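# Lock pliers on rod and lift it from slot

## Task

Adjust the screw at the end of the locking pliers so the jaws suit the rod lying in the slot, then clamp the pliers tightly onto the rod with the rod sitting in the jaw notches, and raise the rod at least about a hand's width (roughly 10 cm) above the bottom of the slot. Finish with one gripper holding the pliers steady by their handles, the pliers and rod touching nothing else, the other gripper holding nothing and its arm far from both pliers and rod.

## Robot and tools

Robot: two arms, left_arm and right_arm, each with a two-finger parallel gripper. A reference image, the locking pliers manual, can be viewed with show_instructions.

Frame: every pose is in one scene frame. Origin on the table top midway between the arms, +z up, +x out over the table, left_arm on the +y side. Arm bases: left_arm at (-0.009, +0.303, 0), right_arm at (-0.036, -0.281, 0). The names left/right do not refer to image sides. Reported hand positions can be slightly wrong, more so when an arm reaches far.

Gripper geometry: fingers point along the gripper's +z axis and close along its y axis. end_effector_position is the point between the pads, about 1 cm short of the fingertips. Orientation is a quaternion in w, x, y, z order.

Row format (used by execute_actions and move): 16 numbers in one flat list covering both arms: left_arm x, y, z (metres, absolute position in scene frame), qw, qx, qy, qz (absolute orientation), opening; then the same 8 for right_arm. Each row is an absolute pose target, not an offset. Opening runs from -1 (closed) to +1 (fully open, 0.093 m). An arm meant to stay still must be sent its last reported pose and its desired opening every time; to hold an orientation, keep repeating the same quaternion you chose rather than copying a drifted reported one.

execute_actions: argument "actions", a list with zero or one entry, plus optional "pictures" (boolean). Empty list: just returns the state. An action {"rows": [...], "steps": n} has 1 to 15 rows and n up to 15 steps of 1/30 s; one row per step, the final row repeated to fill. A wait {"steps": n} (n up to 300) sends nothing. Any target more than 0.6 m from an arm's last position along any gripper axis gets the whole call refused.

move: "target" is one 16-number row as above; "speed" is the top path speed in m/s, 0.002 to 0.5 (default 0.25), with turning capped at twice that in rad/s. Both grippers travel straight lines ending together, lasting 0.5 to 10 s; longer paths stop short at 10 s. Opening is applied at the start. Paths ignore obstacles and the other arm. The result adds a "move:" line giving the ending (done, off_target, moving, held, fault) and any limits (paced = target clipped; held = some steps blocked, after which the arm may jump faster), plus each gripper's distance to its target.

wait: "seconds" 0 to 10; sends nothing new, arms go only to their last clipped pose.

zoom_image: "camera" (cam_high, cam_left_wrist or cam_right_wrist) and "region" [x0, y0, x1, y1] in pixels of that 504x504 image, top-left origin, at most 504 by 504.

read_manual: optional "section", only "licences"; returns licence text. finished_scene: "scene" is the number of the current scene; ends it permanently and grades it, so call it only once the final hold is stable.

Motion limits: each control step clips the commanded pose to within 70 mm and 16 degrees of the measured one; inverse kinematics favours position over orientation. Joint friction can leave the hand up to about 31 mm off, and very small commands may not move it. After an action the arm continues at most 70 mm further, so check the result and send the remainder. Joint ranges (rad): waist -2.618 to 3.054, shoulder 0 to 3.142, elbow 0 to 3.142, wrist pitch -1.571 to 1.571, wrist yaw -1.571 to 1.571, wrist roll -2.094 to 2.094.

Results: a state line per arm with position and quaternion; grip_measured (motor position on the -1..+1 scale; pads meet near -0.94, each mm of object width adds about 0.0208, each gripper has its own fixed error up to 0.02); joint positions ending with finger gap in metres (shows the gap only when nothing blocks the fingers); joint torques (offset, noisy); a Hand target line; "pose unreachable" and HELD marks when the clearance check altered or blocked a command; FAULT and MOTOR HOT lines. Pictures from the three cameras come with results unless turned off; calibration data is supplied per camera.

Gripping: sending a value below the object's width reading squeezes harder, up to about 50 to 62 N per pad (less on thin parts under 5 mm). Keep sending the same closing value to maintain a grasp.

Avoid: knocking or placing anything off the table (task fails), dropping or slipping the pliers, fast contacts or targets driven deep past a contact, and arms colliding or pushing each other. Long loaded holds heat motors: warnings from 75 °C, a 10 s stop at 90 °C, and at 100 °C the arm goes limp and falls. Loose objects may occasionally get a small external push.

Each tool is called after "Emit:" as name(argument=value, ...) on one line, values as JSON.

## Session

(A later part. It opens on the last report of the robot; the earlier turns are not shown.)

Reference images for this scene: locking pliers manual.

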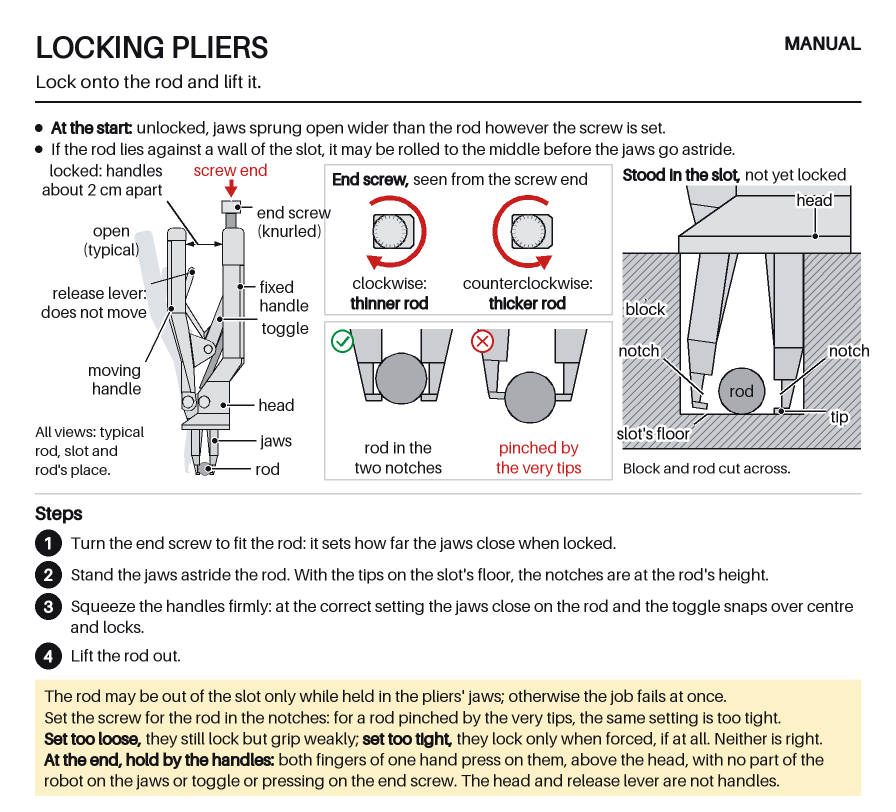

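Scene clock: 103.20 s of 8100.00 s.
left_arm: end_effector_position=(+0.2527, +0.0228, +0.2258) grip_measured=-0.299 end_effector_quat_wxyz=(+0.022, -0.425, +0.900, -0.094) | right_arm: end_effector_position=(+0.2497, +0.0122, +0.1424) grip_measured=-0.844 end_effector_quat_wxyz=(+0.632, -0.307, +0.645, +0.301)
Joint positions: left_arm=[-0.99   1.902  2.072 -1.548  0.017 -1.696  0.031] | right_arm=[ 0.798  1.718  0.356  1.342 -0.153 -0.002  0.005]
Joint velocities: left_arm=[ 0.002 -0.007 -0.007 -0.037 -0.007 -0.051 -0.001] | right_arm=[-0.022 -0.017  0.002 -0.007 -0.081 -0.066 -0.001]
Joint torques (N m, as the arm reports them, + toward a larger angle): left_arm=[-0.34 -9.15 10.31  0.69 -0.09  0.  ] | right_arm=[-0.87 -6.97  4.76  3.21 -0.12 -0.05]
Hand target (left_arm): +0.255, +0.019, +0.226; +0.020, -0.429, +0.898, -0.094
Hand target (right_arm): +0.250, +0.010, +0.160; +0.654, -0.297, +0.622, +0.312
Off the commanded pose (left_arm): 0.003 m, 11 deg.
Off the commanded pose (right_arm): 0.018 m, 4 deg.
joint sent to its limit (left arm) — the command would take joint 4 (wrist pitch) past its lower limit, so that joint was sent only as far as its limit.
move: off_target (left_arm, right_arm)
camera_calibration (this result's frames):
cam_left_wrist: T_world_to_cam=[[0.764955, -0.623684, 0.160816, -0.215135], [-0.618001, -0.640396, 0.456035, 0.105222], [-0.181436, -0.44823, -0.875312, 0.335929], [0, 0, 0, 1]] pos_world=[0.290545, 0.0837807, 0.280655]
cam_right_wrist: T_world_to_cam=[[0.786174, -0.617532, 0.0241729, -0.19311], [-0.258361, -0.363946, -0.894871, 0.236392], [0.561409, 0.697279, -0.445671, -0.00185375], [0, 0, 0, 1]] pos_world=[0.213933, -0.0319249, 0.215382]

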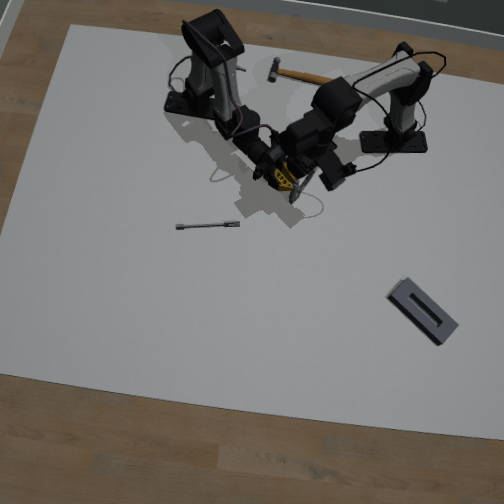

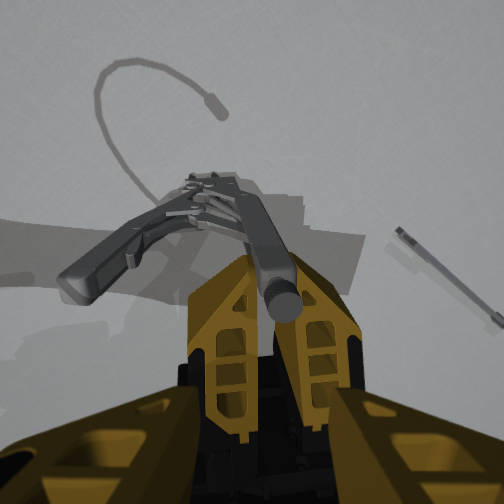

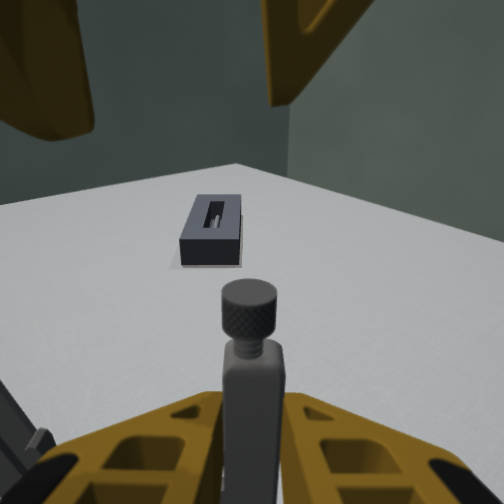

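Emit:
move(target=[0.265,0.014,0.195,0,-0.431,0.903,0,-0.3,0.25,0.01,0.16,0.655,-0.297,0.622,0.312,-0.88], speed=0.05)

Scene clock: 108.80 s of 8100.00 s.
left_arm: end_effector_position=(+0.2609, +0.0155, +0.1944) grip_measured=-0.299 end_effector_quat_wxyz=(+0.012, -0.428, +0.902, -0.054) | right_arm: end_effector_position=(+0.2497, +0.0122, +0.1422) grip_measured=-0.844 end_effector_quat_wxyz=(+0.631, -0.307, +0.645, +0.301)
Joint positions: left_arm=[-0.99   1.997  2.085 -1.549  0.011 -1.699  0.031] | right_arm=[ 0.798  1.718  0.356  1.341 -0.153 -0.002  0.005]
Joint velocities: left_arm=[ 0.002 -0.002  0.002 -0.022 -0.051 -0.022 -0.001] | right_arm=[-0.002  0.002  0.022  0.007 -0.007 -0.022  0.001]
Joint torques (N m, as the arm reports them, + toward a larger angle): left_arm=[ -0.34 -10.19  10.27   0.47  -0.23   0.01] | right_arm=[-0.91 -6.96  4.72  3.25 -0.12 -0.05]
Hand target (left_arm): +0.265, +0.014, +0.194; +0.016, -0.430, +0.901, -0.053
Hand target (right_arm): +0.250, +0.010, +0.160; +0.654, -0.297, +0.622, +0.311
Off the commanded pose (left_arm): 0.004 m, 6 deg.
Off the commanded pose (right_arm): 0.018 m, 4 deg.
joint sent to its limit (left arm) — the command would take joint 4 (wrist pitch) past its lower limit, so that joint was sent only as far as its limit.
move: off_target (left_arm, right_arm)
camera_calibration (this result's frames):
cam_left_wrist: T_world_to_cam=[[0.773522, -0.628652, 0.0803737, -0.207448], [-0.59186, -0.671189, 0.446326, 0.115493], [-0.226638, -0.392813, -0.891254, 0.320703], [0, 0, 0, 1]] pos_world=[0.301505, 0.0730814, 0.250953]
cam_right_wrist: T_world_to_cam=[[0.786195, -0.617514, 0.0239806, -0.19308], [-0.259119, -0.364633, -0.894371, 0.23627], [0.561031, 0.696936, -0.446682, -0.00172877], [0, 0, 0, 1]] pos_world=[0.21399, -0.0318728, 0.215171]

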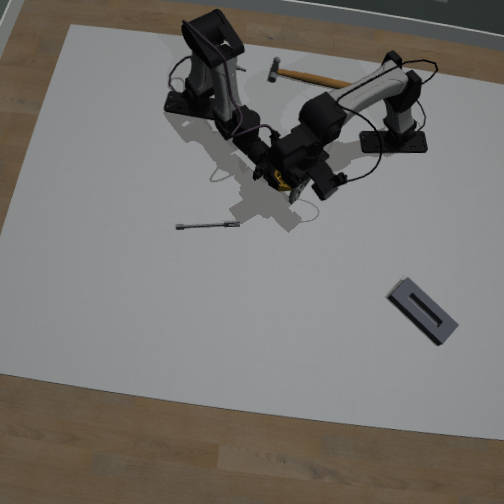

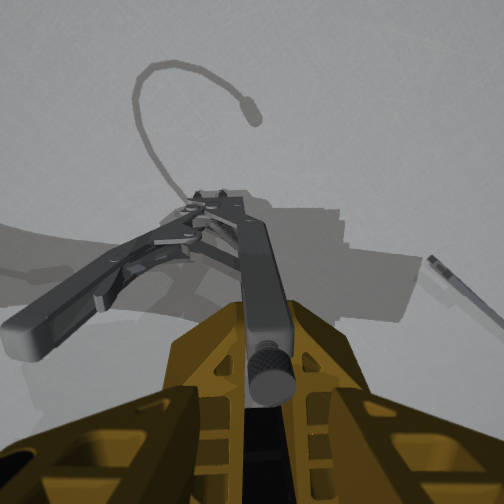

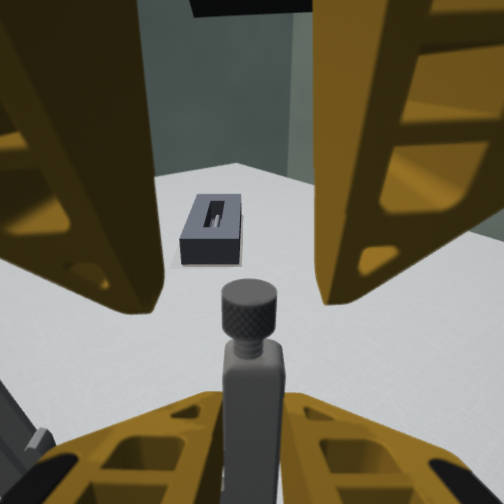

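Emit:
move(target=[0.267,0.016,0.178,0,-0.431,0.903,0,-0.3,0.25,0.01,0.16,0.655,-0.297,0.622,0.312,-0.88], speed=0.03)

Scene clock: 114.37 s of 8100.00 s.
left_arm: end_effector_position=(+0.2627, +0.0139, +0.1823) grip_measured=-0.299 end_effector_quat_wxyz=(+0.007, -0.428, +0.903, -0.039) | right_arm: end_effector_position=(+0.2497, +0.0122, +0.1421) grip_measured=-0.844 end_effector_quat_wxyz=(+0.631, -0.307, +0.645, +0.301)
Joint positions: left_arm=[-0.99   2.029  2.085 -1.549  0.01  -1.699  0.031] | right_arm=[ 0.798  1.718  0.356  1.34  -0.153 -0.002  0.005]
Joint velocities: left_arm=[-0.007  0.012 -0.002 -0.022  0.007 -0.022  0.001] | right_arm=[-0.007 -0.007 -0.007  0.037 -0.022  0.022 -0.001]
Joint torques (N m, as the arm reports them, + toward a larger angle): left_arm=[  0.29 -10.51   8.86   0.38  -0.2    0.07] | right_arm=[-0.86 -6.98  4.76  3.28 -0.13 -0.06]
Hand target (left_arm): +0.267, +0.016, +0.177; +0.009, -0.431, +0.902, -0.030
Hand target (right_arm): +0.250, +0.010, +0.160; +0.654, -0.297, +0.622, +0.311
Off the commanded pose (left_arm): 0.006 m, 5 deg.
Off the commanded pose (right_arm): 0.018 m, 4 deg.
joint sent to its limit (left arm) — the command would take joint 4 (wrist pitch) past its lower limit, so that joint was sent only as far as its limit.
move: off_target (left_arm, right_arm)
camera_calibration (this result's frames):
cam_left_wrist: T_world_to_cam=[[0.774958, -0.630124, 0.0488198, -0.20348], [-0.582372, -0.681948, 0.442481, 0.119203], [-0.245525, -0.371336, -0.895448, 0.315171], [0, 0, 0, 1]] pos_world=[0.304491, 0.0701072, 0.239408]
cam_right_wrist: T_world_to_cam=[[0.786201, -0.617507, 0.0239164, -0.19307], [-0.259372, -0.364862, -0.894205, 0.236229], [0.560904, 0.696822, -0.447019, -0.00168714], [0, 0, 0, 1]] pos_world=[0.21401, -0.0318554, 0.215101]

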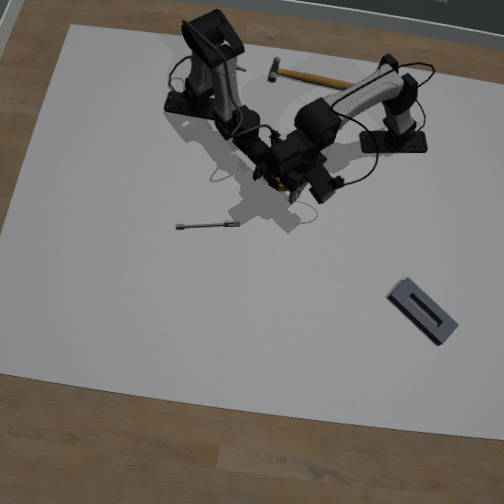

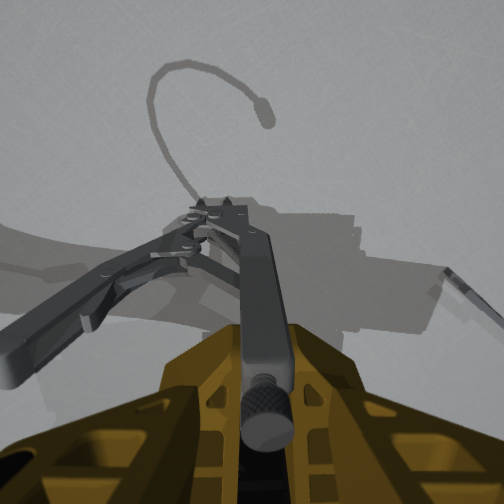

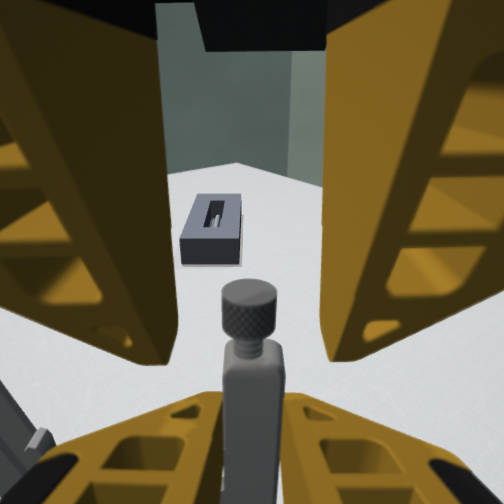

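Emit:
move(target=[0.266,0.014,0.173,0,-0.431,0.903,0,-0.3,0.25,0.01,0.16,0.655,-0.297,0.622,0.312,-0.88], speed=0.02)

Emit:
move(target=[0.266,0.014,0.173,0,-0.431,0.903,0,-0.87,0.25,0.01,0.16,0.655,-0.297,0.622,0.312,-0.88], speed=0.02)

Scene clock: 119.83 s of 8100.00 s.
left_arm: end_effector_position=(+0.2634, +0.0133, +0.1771) grip_measured=-0.299 end_effector_quat_wxyz=(+0.006, -0.428, +0.903, -0.032) | right_arm: end_effector_position=(+0.2496, +0.0122, +0.1421) grip_measured=-0.844 end_effector_quat_wxyz=(+0.631, -0.307, +0.645, +0.301)
Joint positions: left_arm=[-0.99   2.043  2.085 -1.549  0.009 -1.699  0.031] | right_arm=[ 0.798  1.718  0.356  1.34  -0.153 -0.002  0.005]
Joint velocities: left_arm=[-0.002 -0.007 -0.002 -0.051 -0.022  0.007 -0.   ] | right_arm=[-0.002 -0.007 -0.007  0.051  0.007 -0.066 -0.001]
Joint torques (N m, as the arm reports them, + toward a larger angle): left_arm=[ -0.1  -10.8    8.56   0.36  -0.2    0.02] | right_arm=[-0.84 -6.97  4.74  3.26 -0.13 -0.05]
Hand target (left_arm): +0.266, +0.014, +0.172; +0.007, -0.431, +0.902, -0.023
Hand target (right_arm): +0.250, +0.010, +0.160; +0.654, -0.297, +0.622, +0.311
Off the commanded pose (left_arm): 0.005 m, 4 deg.
Off the commanded pose (right_arm): 0.018 m, 4 deg.
joint sent to its limit (left arm) — the command would take joint 4 (wrist pitch) past its lower limit, so that joint was sent only as far as its limit.
move: off_target (left_arm, right_arm)
camera_calibration (this result's frames):
cam_left_wrist: T_world_to_cam=[[0.775372, -0.630514, 0.0353647, -0.201873], [-0.578518, -0.686746, 0.44011, 0.121051], [-0.253209, -0.361708, -0.897247, 0.312735], [0, 0, 0, 1]] pos_world=[0.305744, 0.0689662, 0.234465]
cam_right_wrist: T_world_to_cam=[[0.786437, -0.617208, 0.0239082, -0.193067], [-0.259238, -0.364955, -0.894205, 0.236199], [0.560636, 0.697038, -0.447018, -0.00162309], [0, 0, 0, 1]] pos_world=[0.213977, -0.031829, 0.215101]

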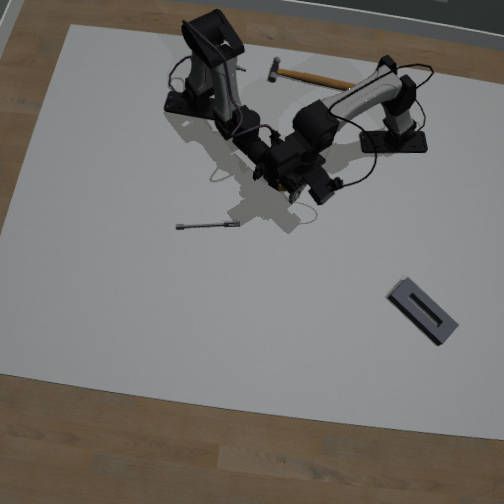

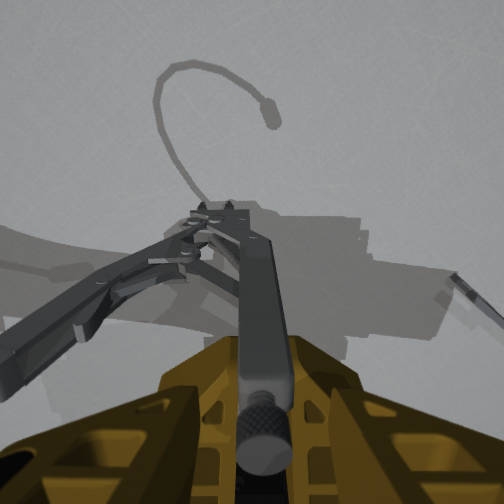

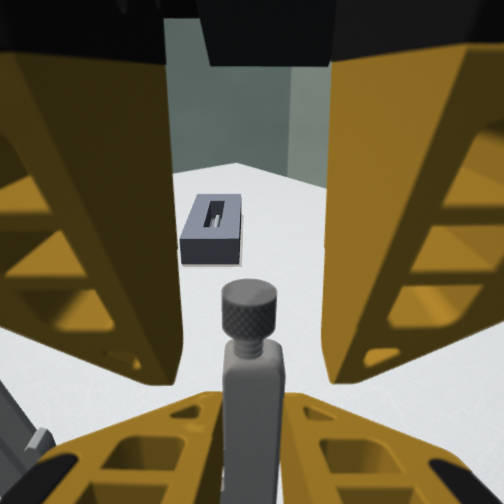

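Scene clock: 121.87 s of 8100.00 s.
left_arm: end_effector_position=(+0.2634, +0.0134, +0.1771) grip_measured=-0.853 end_effector_quat_wxyz=(+0.006, -0.428, +0.903, -0.032) | right_arm: end_effector_position=(+0.2497, +0.0121, +0.1411) grip_measured=-0.844 end_effector_quat_wxyz=(+0.630, -0.307, +0.647, +0.301)
Joint positions: left_arm=[-0.99   2.043  2.085 -1.55   0.009 -1.699  0.004] | right_arm=[ 0.798  1.718  0.356  1.336 -0.153 -0.002  0.005]
Joint velocities: left_arm=[-0.002  0.012  0.012  0.037  0.022 -0.037  0.   ] | right_arm=[-0.012 -0.007 -0.002 -0.037  0.022 -0.022  0.002]
Joint torques (N m, as the arm reports them, + toward a larger angle): left_arm=[ -0.17 -10.99   8.73   0.36  -0.22   0.01] | right_arm=[-0.86 -6.99  4.76  3.29 -0.13 -0.05]
Hand target (left_arm): +0.266, +0.014, +0.173; +0.007, -0.431, +0.902, -0.024
Hand target (right_arm): +0.250, +0.010, +0.160; +0.654, -0.297, +0.622, +0.311
Off the commanded pose (left_arm): 0.005 m, 4 deg.
Off the commanded pose (right_arm): 0.019 m, 4 deg.
joint sent to its limit (left arm) — the command would take joint 4 (wrist pitch) past its lower limit, so that joint was sent only as far as its limit.
move: off_target (left_arm, right_arm)
camera_calibration (this result's frames):
cam_left_wrist: T_world_to_cam=[[0.775381, -0.630524, 0.0349867, -0.201717], [-0.578403, -0.686868, 0.440071, 0.121041], [-0.253444, -0.361459, -0.897281, 0.312803], [0, 0, 0, 1]] pos_world=[0.305696, 0.0690174, 0.234463]
cam_right_wrist: T_world_to_cam=[[0.78604, -0.617754, 0.0228395, -0.192911], [-0.262552, -0.367068, -0.892372, 0.235877], [0.55965, 0.695443, -0.450723, -0.00126413], [0, 0, 0, 1]] pos_world=[0.214273, -0.0317093, 0.214326]

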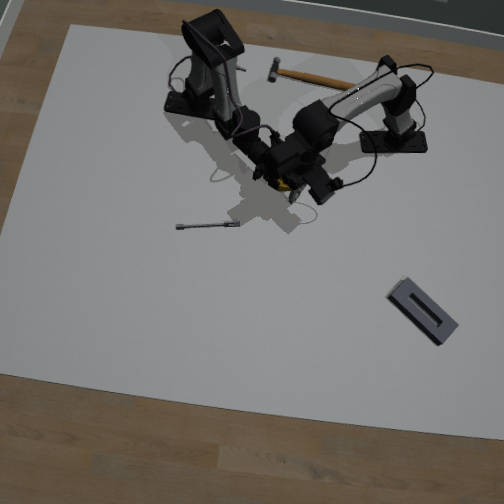

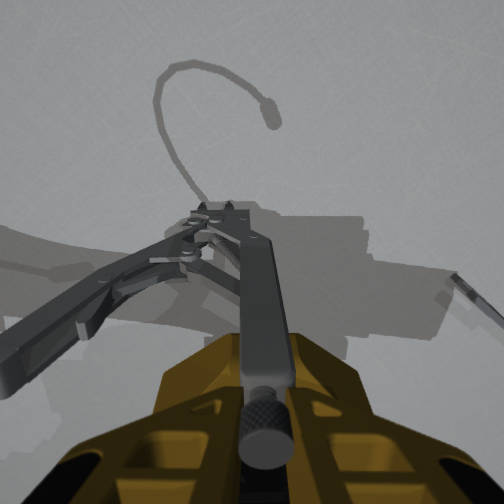

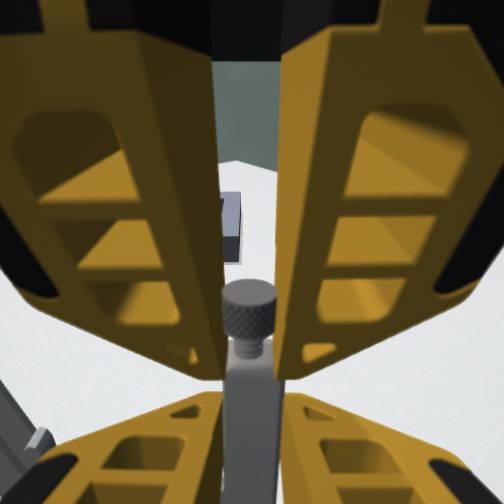

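Emit:
move(target=[0.266,0.014,0.173,0,-0.431,0.903,0,-0.87,0.248,0.010,0.145,0.635,-0.305,0.64,0.303,-0.4], speed=0.02)

Emit:
move(target=[0.266,0.014,0.173,0,-0.431,0.903,0,-0.87,0.15,-0.12,0.16,0.635,-0.305,0.64,0.303,-0.4], speed=0.15)

Emit:
move(target=[0.33,0.12,0.245,0,-0.431,0.903,0,-0.87,0.15,-0.12,0.16,0.635,-0.305,0.64,0.303,-0.4], speed=0.1)

Scene clock: 127.03 s of 8100.00 s.
left_arm: end_effector_position=(+0.2635, +0.0135, +0.1771) grip_measured=-0.853 end_effector_quat_wxyz=(+0.006, -0.428, +0.903, -0.032) | right_arm: end_effector_position=(+0.2497, +0.0121, +0.1410) grip_measured=-0.401 end_effector_quat_wxyz=(+0.630, -0.307, +0.647, +0.301)
Joint positions: left_arm=[-0.99   2.043  2.085 -1.55   0.008 -1.699  0.004] | right_arm=[ 0.798  1.718  0.356  1.336 -0.153 -0.002  0.026]
Joint velocities: left_arm=[ 0.012 -0.012 -0.002 -0.051  0.022  0.007 -0.   ] | right_arm=[ 0.002 -0.002 -0.012 -0.007  0.007 -0.051  0.001]
Joint torques (N m, as the arm reports them, + toward a larger angle): left_arm=[ -0.16 -10.84   8.59   0.35  -0.24   0.01] | right_arm=[-0.47 -6.99  4.16  2.66 -0.1  -0.11]
Hand target (left_arm): +0.266, +0.014, +0.173; +0.007, -0.431, +0.902, -0.023
Hand target (right_arm): +0.248, +0.010, +0.145; +0.636, -0.305, +0.641, +0.303
Off the commanded pose (left_arm): 0.005 m, 4 deg.
Off the commanded pose (right_arm): 0.005 m, 1 deg.
joint sent to its limit (left arm) — the command would take joint 4 (wrist pitch) past its lower limit, so that joint was sent only as far as its limit.
move: off_target (left_arm)
camera_calibration (this result's frames):
cam_left_wrist: T_world_to_cam=[[0.775398, -0.630494, 0.0351355, -0.201773], [-0.578718, -0.687255, 0.439052, 0.121482], [-0.252673, -0.360774, -0.897774, 0.31276], [0, 0, 0, 1]] pos_world=[0.305784, 0.0691078, 0.23454]
cam_right_wrist: T_world_to_cam=[[0.786046, -0.617748, 0.0227754, -0.192901], [-0.262804, -0.367297, -0.892203, 0.235836], [0.559522, 0.695328, -0.451059, -0.00122268], [0, 0, 0, 1]] pos_world=[0.214292, -0.0316922, 0.214256]

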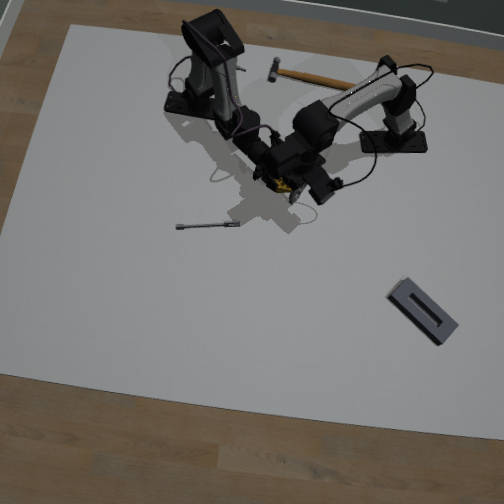

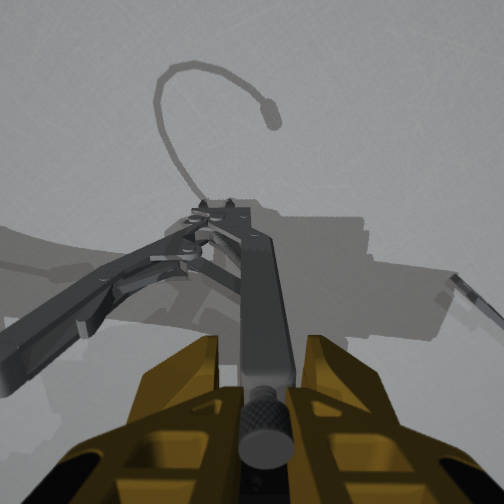

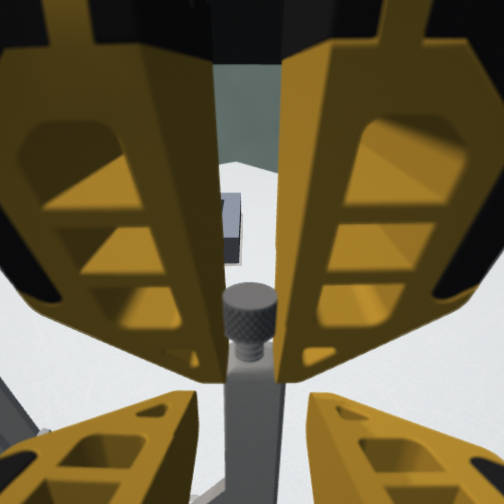

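Scene clock: 130.07 s of 8100.00 s.
left_arm: end_effector_position=(+0.2635, +0.0135, +0.1771) grip_measured=-0.853 end_effector_quat_wxyz=(+0.006, -0.428, +0.903, -0.032) | right_arm: end_effector_position=(+0.1551, -0.1185, +0.1701) grip_measured=-0.401 end_effector_quat_wxyz=(+0.625, -0.308, +0.651, +0.300)
Joint positions: left_arm=[-0.99   2.043  2.085 -1.55   0.008 -1.699  0.004] | right_arm=[ 0.423  0.255  0.014  0.198 -0.528 -0.016  0.026]
Joint velocities: left_arm=[ 0.002 -0.002 -0.002  0.037 -0.022  0.022 -0.001] | right_arm=[-0.012 -0.037 -0.007 -0.095  0.007 -0.007 -0.001]
Joint torques (N m, as the arm reports them, + toward a larger angle): left_arm=[ -0.12 -10.98   8.68   0.35  -0.23   0.03] | right_arm=[-0.92 -0.26  6.69  2.27 -0.16 -0.24]
Hand target (left_arm): +0.266, +0.014, +0.173; +0.007, -0.431, +0.902, -0.023
Hand target (right_arm): +0.154, -0.120, +0.162; +0.620, -0.310, +0.656, +0.299
Off the commanded pose (left_arm): 0.005 m, 4 deg.
Off the commanded pose (right_arm): 0.011 m, 2 deg.
joint sent to its limit (left arm) — the command would take joint 4 (wrist pitch) past its lower limit, so that joint was sent only as far as its limit.
joint sent to its limit (right arm) — the command would take joint 3 (elbow) past its lower limit, so that joint was sent only as far as its limit.
move: off_target (left_arm, right_arm)
camera_calibration (this result's frames):
cam_left_wrist: T_world_to_cam=[[0.775398, -0.630494, 0.0351355, -0.201773], [-0.578718, -0.687255, 0.439052, 0.121482], [-0.252673, -0.360774, -0.897774, 0.31276], [0, 0, 0, 1]] pos_world=[0.305784, 0.0691078, 0.23454]
cam_right_wrist: T_world_to_cam=[[0.78642, -0.617392, 0.0192691, -0.199259], [-0.271637, -0.373685, -0.88689, 0.188703], [0.554759, 0.692233, -0.461579, 0.157824], [0, 0, 0, 1]] pos_world=[0.120405, -0.161757, 0.244046]

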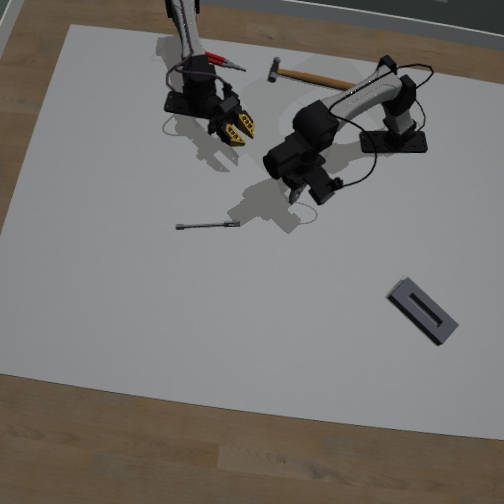

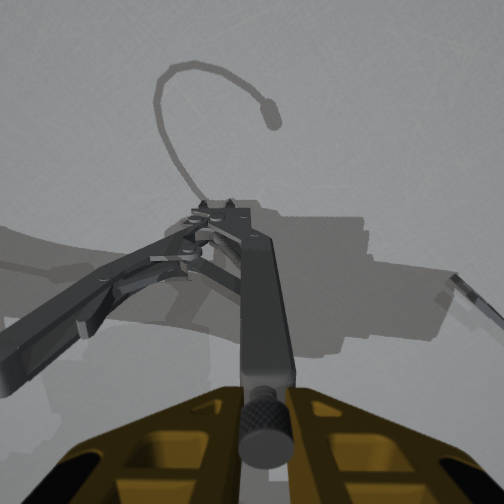

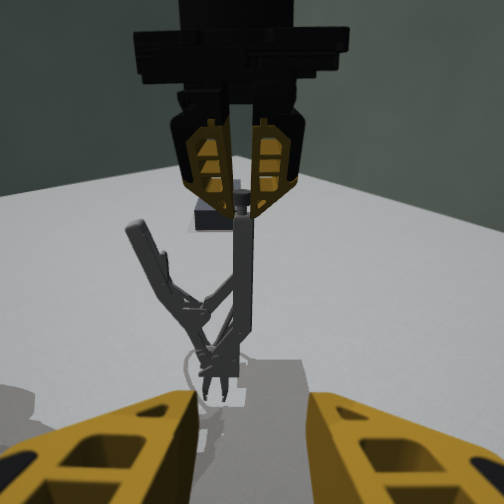

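Scene clock: 131.93 s of 8100.00 s.
left_arm: end_effector_position=(+0.3287, +0.1202, +0.2328) grip_measured=-0.853 end_effector_quat_wxyz=(+0.063, -0.432, +0.895, -0.086) | right_arm: end_effector_position=(+0.1515, -0.1198, +0.1654) grip_measured=-0.401 end_effector_quat_wxyz=(+0.622, -0.310, +0.655, +0.298)
Joint positions: left_arm=[-0.674  1.893  2.085 -1.55  -0.001 -1.397  0.004] | right_arm=[ 0.423  0.198  0.007  0.135 -0.528 -0.023  0.026]
Joint velocities: left_arm=[ 0.002 -0.002 -0.002  0.051  0.066  0.037  0.001] | right_arm=[ 0.012 -0.017  0.012  0.037  0.066 -0.066  0.   ]
Joint torques (N m, as the arm reports them, + toward a larger angle): left_arm=[ -0.09 -12.77   9.74   0.78  -0.21   0.16] | right_arm=[ 0.02 -0.14  7.11  2.24 -0.04 -0.24]
Hand target (left_arm): +0.329, +0.123, +0.245; +0.076, -0.428, +0.895, -0.098
Hand target (right_arm): +0.150, -0.120, +0.161; +0.621, -0.312, +0.655, +0.296
Off the commanded pose (left_arm): 0.012 m, 12 deg.
Off the commanded pose (right_arm): 0.006 m, 2 deg.
joint sent to its limit (left arm) — the command would take joint 4 (wrist pitch) past its lower limit, so that joint was sent only as far as its limit.
joint sent to its limit (right arm) — the command would take joint 3 (elbow) past its lower limit, so that joint was sent only as far as its limit.
move: off_target (left_arm)
camera_calibration (this result's frames):
cam_left_wrist: T_world_to_cam=[[0.769709, -0.611837, 0.182218, -0.221607], [-0.628554, -0.676394, 0.383941, 0.235925], [-0.111658, -0.410057, -0.905199, 0.379003], [0, 0, 0, 1]] pos_world=[0.361184, 0.179404, 0.292873]
cam_right_wrist: T_world_to_cam=[[0.78673, -0.616987, 0.0196, -0.197245], [-0.27723, -0.381513, -0.881811, 0.182148], [0.551543, 0.688313, -0.471195, 0.160182], [0, 0, 0, 1]] pos_world=[0.117328, -0.162461, 0.239963]

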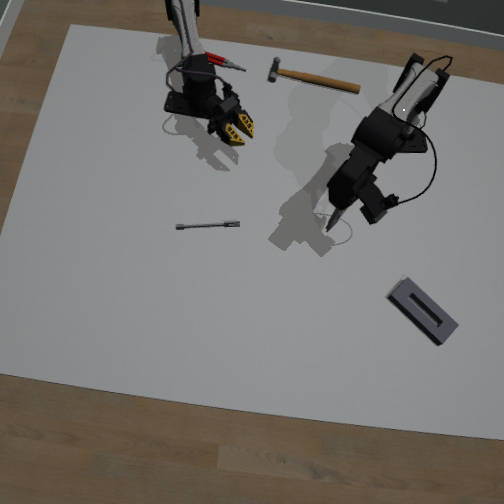

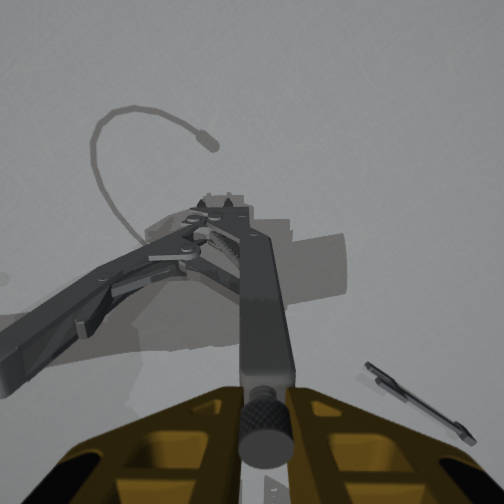

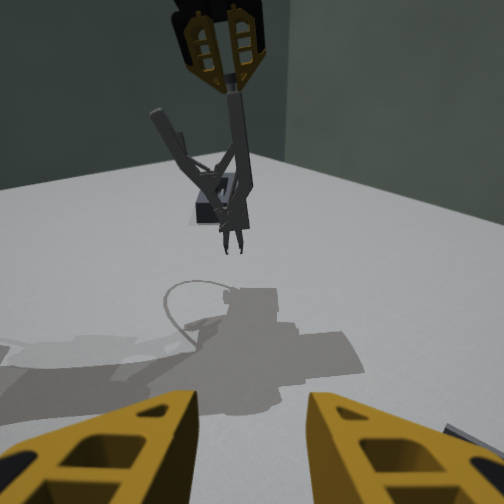

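Emit:
move(target=[0.487,0.331,0.235,0.141,-0.426,0.892,0.067,-0.87,0.15,-0.12,0.17,0.635,-0.305,0.64,0.303,-0.4], speed=0.15)

Scene clock: 141.67 s of 8100.00 s.
left_arm: end_effector_position=(+0.4812, +0.3316, +0.2293) grip_measured=-0.853 end_effector_quat_wxyz=(+0.214, -0.414, +0.884, +0.034) | right_arm: end_effector_position=(+0.1515, -0.1198, +0.1657) grip_measured=-0.401 end_effector_quat_wxyz=(+0.621, -0.308, +0.655, +0.300)
Joint positions: left_arm=[-0.204  2.293  2.639 -1.553 -0.249 -0.856  0.004] | right_arm=[ 0.423  0.198  0.007  0.135 -0.528 -0.016  0.026]
Joint velocities: left_arm=[ 0.007 -0.007 -0.002 -0.081 -0.037  0.051 -0.   ] | right_arm=[ 0.007 -0.007 -0.002  0.007  0.037 -0.007  0.001]
Joint torques (N m, as the arm reports them, + toward a larger angle): left_arm=[ -0.23 -14.02  10.77   1.18  -0.48   0.17] | right_arm=[ 0.02 -0.86  7.09  2.6  -0.07 -0.07]
Hand target (left_arm): +0.484, +0.335, +0.236; +0.228, -0.410, +0.882, +0.039
Hand target (right_arm): +0.150, -0.120, +0.170; +0.633, -0.307, +0.644, +0.302
Off the commanded pose (left_arm): 0.008 m, 9 deg.
Off the commanded pose (right_arm): 0.005 m, 2 deg.
joint sent to its limit (left arm) — the command would take joint 4 (wrist pitch) past its lower limit, so that joint was sent only as far as its limit.
joint sent to its limit (right arm) — the command would take joint 3 (elbow) past its lower limit, so that joint was sent only as far as its limit.
move: off_target (left_arm)
camera_calibration (this result's frames):
cam_left_wrist: T_world_to_cam=[[0.756787, -0.646888, 0.0938595, -0.170901], [-0.650951, -0.758902, 0.0181843, 0.598152], [0.059467, -0.0748596, -0.995419, 0.306743], [0, 0, 0, 1]] pos_world=[0.500462, 0.366347, 0.310502]
cam_right_wrist: T_world_to_cam=[[0.786595, -0.617326, 0.0133368, -0.196227], [-0.281111, -0.377254, -0.882415, 0.183561], [0.549769, 0.690354, -0.470283, 0.160669], [0, 0, 0, 1]] pos_world=[0.117622, -0.162805, 0.240154]

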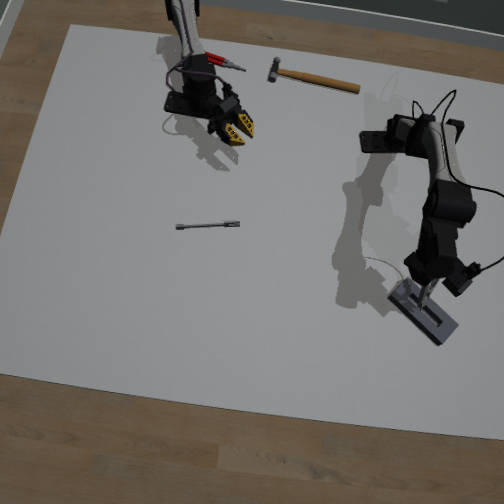

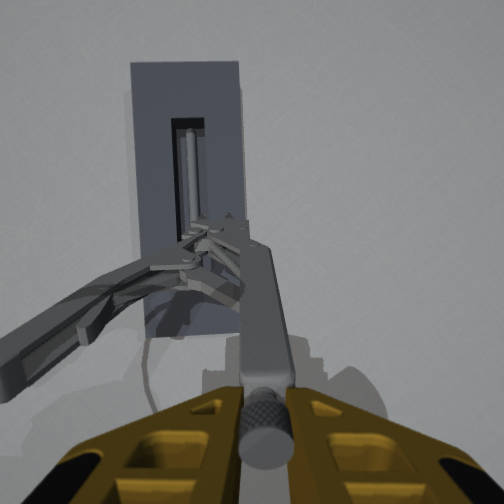

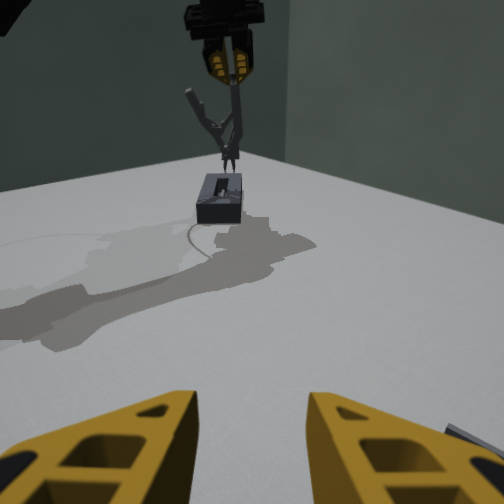

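Emit:
move(target=[0.460,0.331,0.218,0.172,-0.423,0.886,0.082,-0.87,0.15,-0.12,0.17,0.635,-0.305,0.64,0.303,-0.4], speed=0.04)

Scene clock: 147.00 s of 8100.00 s.
left_arm: end_effector_position=(+0.4653, +0.3314, +0.2117) grip_measured=-0.853 end_effector_quat_wxyz=(+0.184, -0.419, +0.887, +0.065) | right_arm: end_effector_position=(+0.1515, -0.1198, +0.1657) grip_measured=-0.401 end_effector_quat_wxyz=(+0.621, -0.308, +0.655, +0.300)
Joint positions: left_arm=[-0.217  2.255  2.513 -1.553 -0.284 -0.884  0.004] | right_arm=[ 0.423  0.198  0.007  0.135 -0.528 -0.016  0.026]
Joint velocities: left_arm=[ 0.012 -0.002 -0.007 -0.081  0.022 -0.007 -0.   ] | right_arm=[-0.022  0.012 -0.022  0.007  0.007 -0.007 -0.   ]
Joint torques (N m, as the arm reports them, + toward a larger angle): left_arm=[ -0.91 -16.52   5.78   0.98  -0.54  -0.02] | right_arm=[-0.01 -0.82  7.08  2.59 -0.07 -0.06]
Hand target (left_arm): +0.460, +0.331, +0.217; +0.189, -0.419, +0.885, +0.073
Hand target (right_arm): +0.150, -0.120, +0.170; +0.633, -0.307, +0.644, +0.302
Off the commanded pose (left_arm): 0.008 m, 2 deg.
Off the commanded pose (right_arm): 0.005 m, 2 deg.
joint sent to its limit (left arm) — the command would take joint 4 (wrist pitch) past its lower limit, so that joint was sent only as far as its limit.
joint sent to its limit (right arm) — the command would take joint 3 (elbow) past its lower limit, so that joint was sent only as far as its limit.
move: done
camera_calibration (this result's frames):
cam_left_wrist: T_world_to_cam=[[0.775956, -0.63061, 0.014956, -0.154993], [-0.630507, -0.774685, 0.0482034, 0.577392], [-0.0188114, -0.0468335, -0.998726, 0.317938], [0, 0, 0, 1]] pos_world=[0.490298, 0.364447, 0.292019]
cam_right_wrist: T_world_to_cam=[[0.786595, -0.617326, 0.0133368, -0.196227], [-0.281111, -0.377254, -0.882415, 0.183561], [0.549769, 0.690354, -0.470283, 0.160669], [0, 0, 0, 1]] pos_world=[0.117622, -0.162805, 0.240154]

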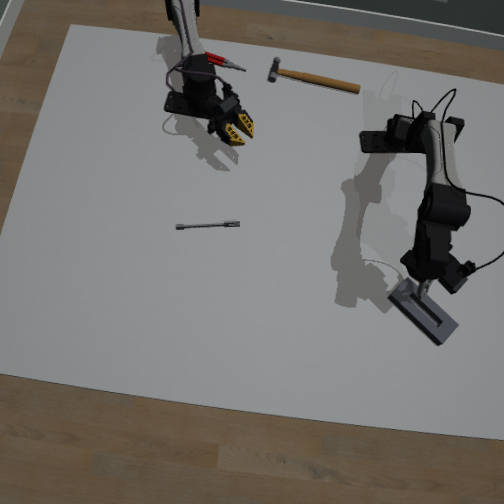

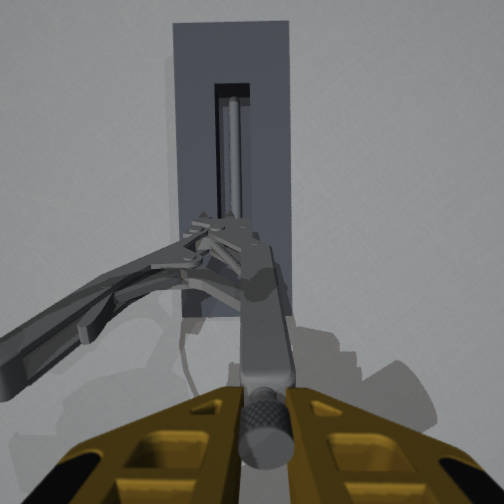

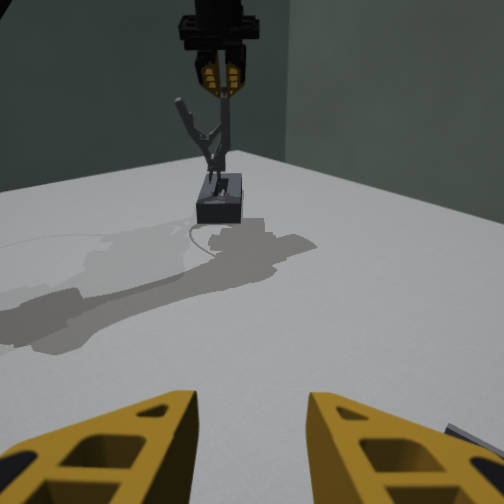

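Emit:
move(target=[0.483,0.337,0.213,0.172,-0.423,0.886,0.082,-0.87,0.15,-0.12,0.17,0.635,-0.305,0.64,0.303,-0.4], speed=0.03)

Emit:
zoom_image(camera="cam_left_wrist", region=[150,130,310,290])

Scene clock: 153.77 s of 8100.00 s.
left_arm: end_effector_position=(+0.4788, +0.3309, +0.2079) grip_measured=-0.853 end_effector_quat_wxyz=(+0.193, -0.417, +0.886, +0.061) | right_arm: end_effector_position=(+0.1515, -0.1198, +0.1657) grip_measured=-0.401 end_effector_quat_wxyz=(+0.621, -0.308, +0.655, +0.300)
Joint positions: left_arm=[-0.217  2.312  2.591 -1.553 -0.285 -0.877  0.004] | right_arm=[ 0.423  0.198  0.007  0.135 -0.528 -0.016  0.026]
Joint velocities: left_arm=[-0.012  0.007 -0.007 -0.022  0.081 -0.007 -0.   ] | right_arm=[ 0.022 -0.007  0.002  0.007  0.007 -0.051 -0.001]
Joint torques (N m, as the arm reports them, + toward a larger angle): left_arm=[  0.11 -13.92  10.89   1.01  -0.52   0.12] | right_arm=[-0.03 -0.85  7.11  2.59 -0.05 -0.07]
Hand target (left_arm): +0.482, +0.337, +0.213; +0.205, -0.417, +0.883, +0.068
Hand target (right_arm): +0.150, -0.120, +0.170; +0.633, -0.307, +0.644, +0.302
Off the commanded pose (left_arm): 0.009 m, 3 deg.
Off the commanded pose (right_arm): 0.005 m, 2 deg.
joint sent to its limit (left arm) — the command would take joint 4 (wrist pitch) past its lower limit, so that joint was sent only as far as its limit.
joint sent to its limit (right arm) — the command would take joint 3 (elbow) past its lower limit, so that joint was sent only as far as its limit.
move: off_target (left_arm)
camera_calibration (this result's frames):
cam_left_wrist: T_world_to_cam=[[0.771602, -0.635452, 0.0288406, -0.164923], [-0.636106, -0.770809, 0.0349694, 0.589862], [0.0000092083, -0.0453281, -0.998972, 0.304937], [0, 0, 0, 1]] pos_world=[0.502466, 0.363693, 0.288753]
cam_right_wrist: T_world_to_cam=[[0.786595, -0.617326, 0.0133368, -0.196227], [-0.281111, -0.377254, -0.882415, 0.183561], [0.549769, 0.690354, -0.470283, 0.160669], [0, 0, 0, 1]] pos_world=[0.117622, -0.162805, 0.240154]

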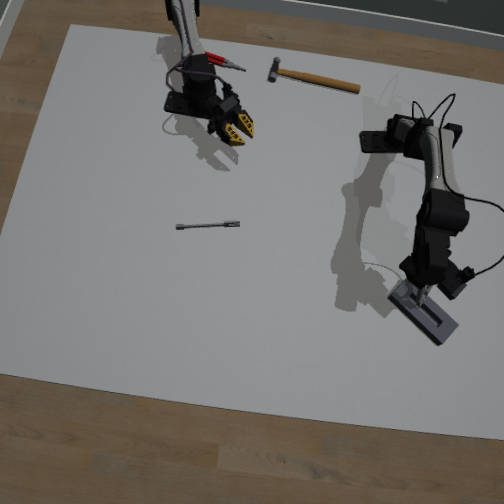

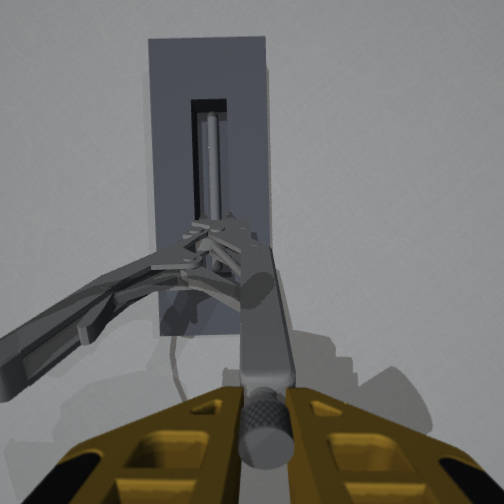

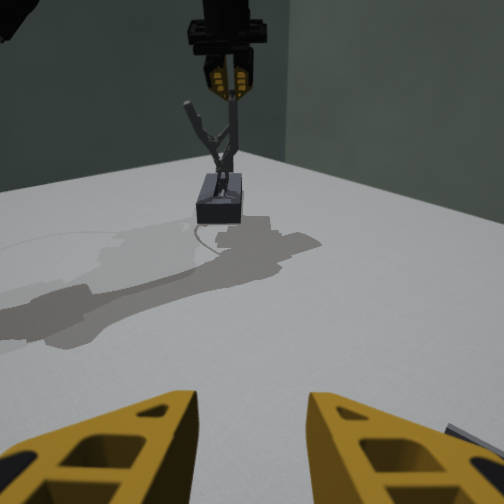

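Region (150, 130, 310, 290) of cam_left_wrist's 504x504 image, scaled by 3.150, with more detail than that image has.

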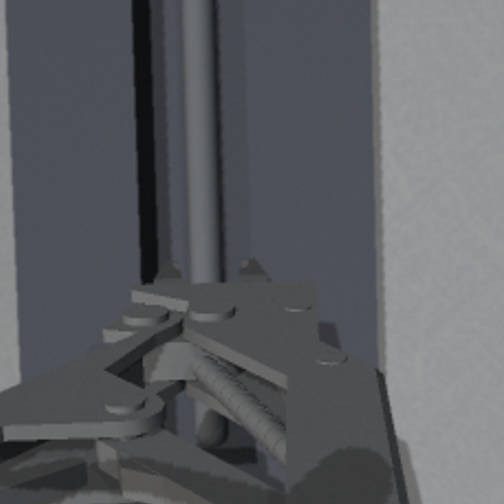

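Emit:
move(target=[0.481,0.344,0.213,0.185,-0.420,0.885,0.075,-0.87,0.15,-0.12,0.17,0.635,-0.305,0.64,0.303,-0.4], speed=0.02)

Emit:
zoom_image(camera="cam_left_wrist", region=[150,130,310,290])

Scene clock: 161.27 s of 8100.00 s.
left_arm: end_effector_position=(+0.4785, +0.3366, +0.2075) grip_measured=-0.853 end_effector_quat_wxyz=(+0.191, -0.416, +0.887, +0.061) | right_arm: end_effector_position=(+0.1515, -0.1198, +0.1658) grip_measured=-0.401 end_effector_quat_wxyz=(+0.621, -0.308, +0.655, +0.300)
Joint positions: left_arm=[-0.204  2.312  2.591 -1.553 -0.279 -0.863  0.004] | right_arm=[ 0.423  0.198  0.007  0.136 -0.528 -0.016  0.026]
Joint velocities: left_arm=[-0.002  0.007 -0.007 -0.022  0.037  0.037 -0.   ] | right_arm=[-0.002 -0.017  0.007  0.037 -0.037  0.007  0.   ]
Joint torques (N m, as the arm reports them, + toward a larger angle): left_arm=[  0.28 -14.48  10.07   1.06  -0.5    0.15] | right_arm=[ 0.02 -0.85  7.09  2.61 -0.06 -0.06]
Hand target (left_arm): +0.480, +0.344, +0.213; +0.202, -0.417, +0.884, +0.068
Hand target (right_arm): +0.150, -0.120, +0.170; +0.633, -0.307, +0.644, +0.302
Off the commanded pose (left_arm): 0.010 m, 2 deg.
Off the commanded pose (right_arm): 0.005 m, 2 deg.
joint sent to its limit (left arm) — the command would take joint 4 (wrist pitch) past its lower limit, so that joint was sent only as far as its limit.
joint sent to its limit (right arm) — the command would take joint 3 (elbow) past its lower limit, so that joint was sent only as far as its limit.
move: done
camera_calibration (this result's frames):
cam_left_wrist: T_world_to_cam=[[0.770754, -0.636603, 0.0259806, -0.159688], [-0.637117, -0.769806, 0.0384922, 0.593433], [-0.00450423, -0.0462207, -0.998921, 0.307226], [0, 0, 0, 1]] pos_world=[0.50255, 0.36937, 0.288201]
cam_right_wrist: T_world_to_cam=[[0.78659, -0.617328, 0.0135346, -0.196263], [-0.280796, -0.377136, -0.882566, 0.183628], [0.549937, 0.690417, -0.469994, 0.160639], [0, 0, 0, 1]] pos_world=[0.117599, -0.162814, 0.24022]

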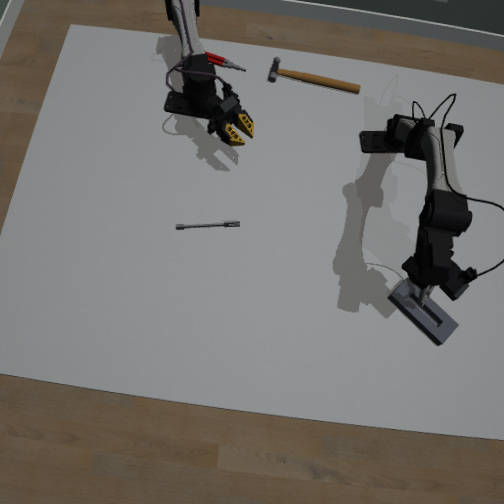

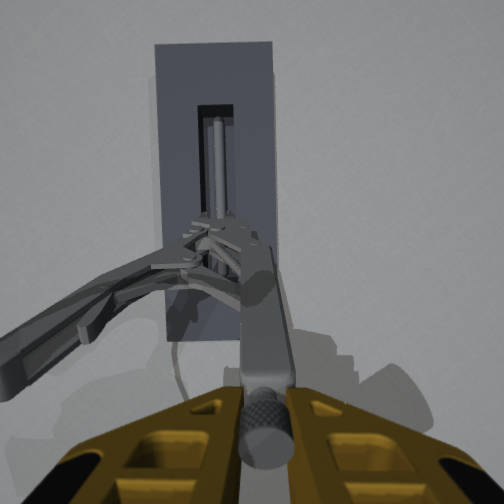

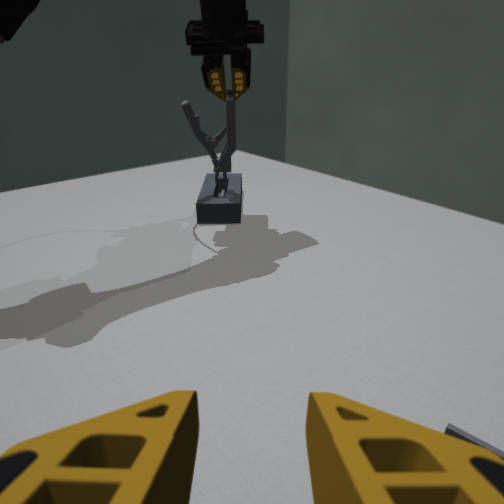

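Region (150, 130, 310, 290) of cam_left_wrist's 504x504 image, scaled by 3.150, with more detail than that image has.

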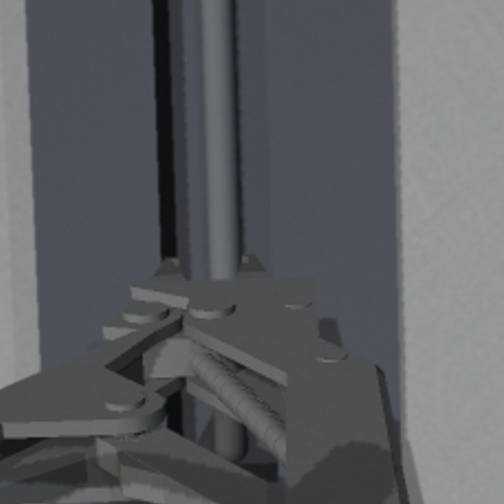

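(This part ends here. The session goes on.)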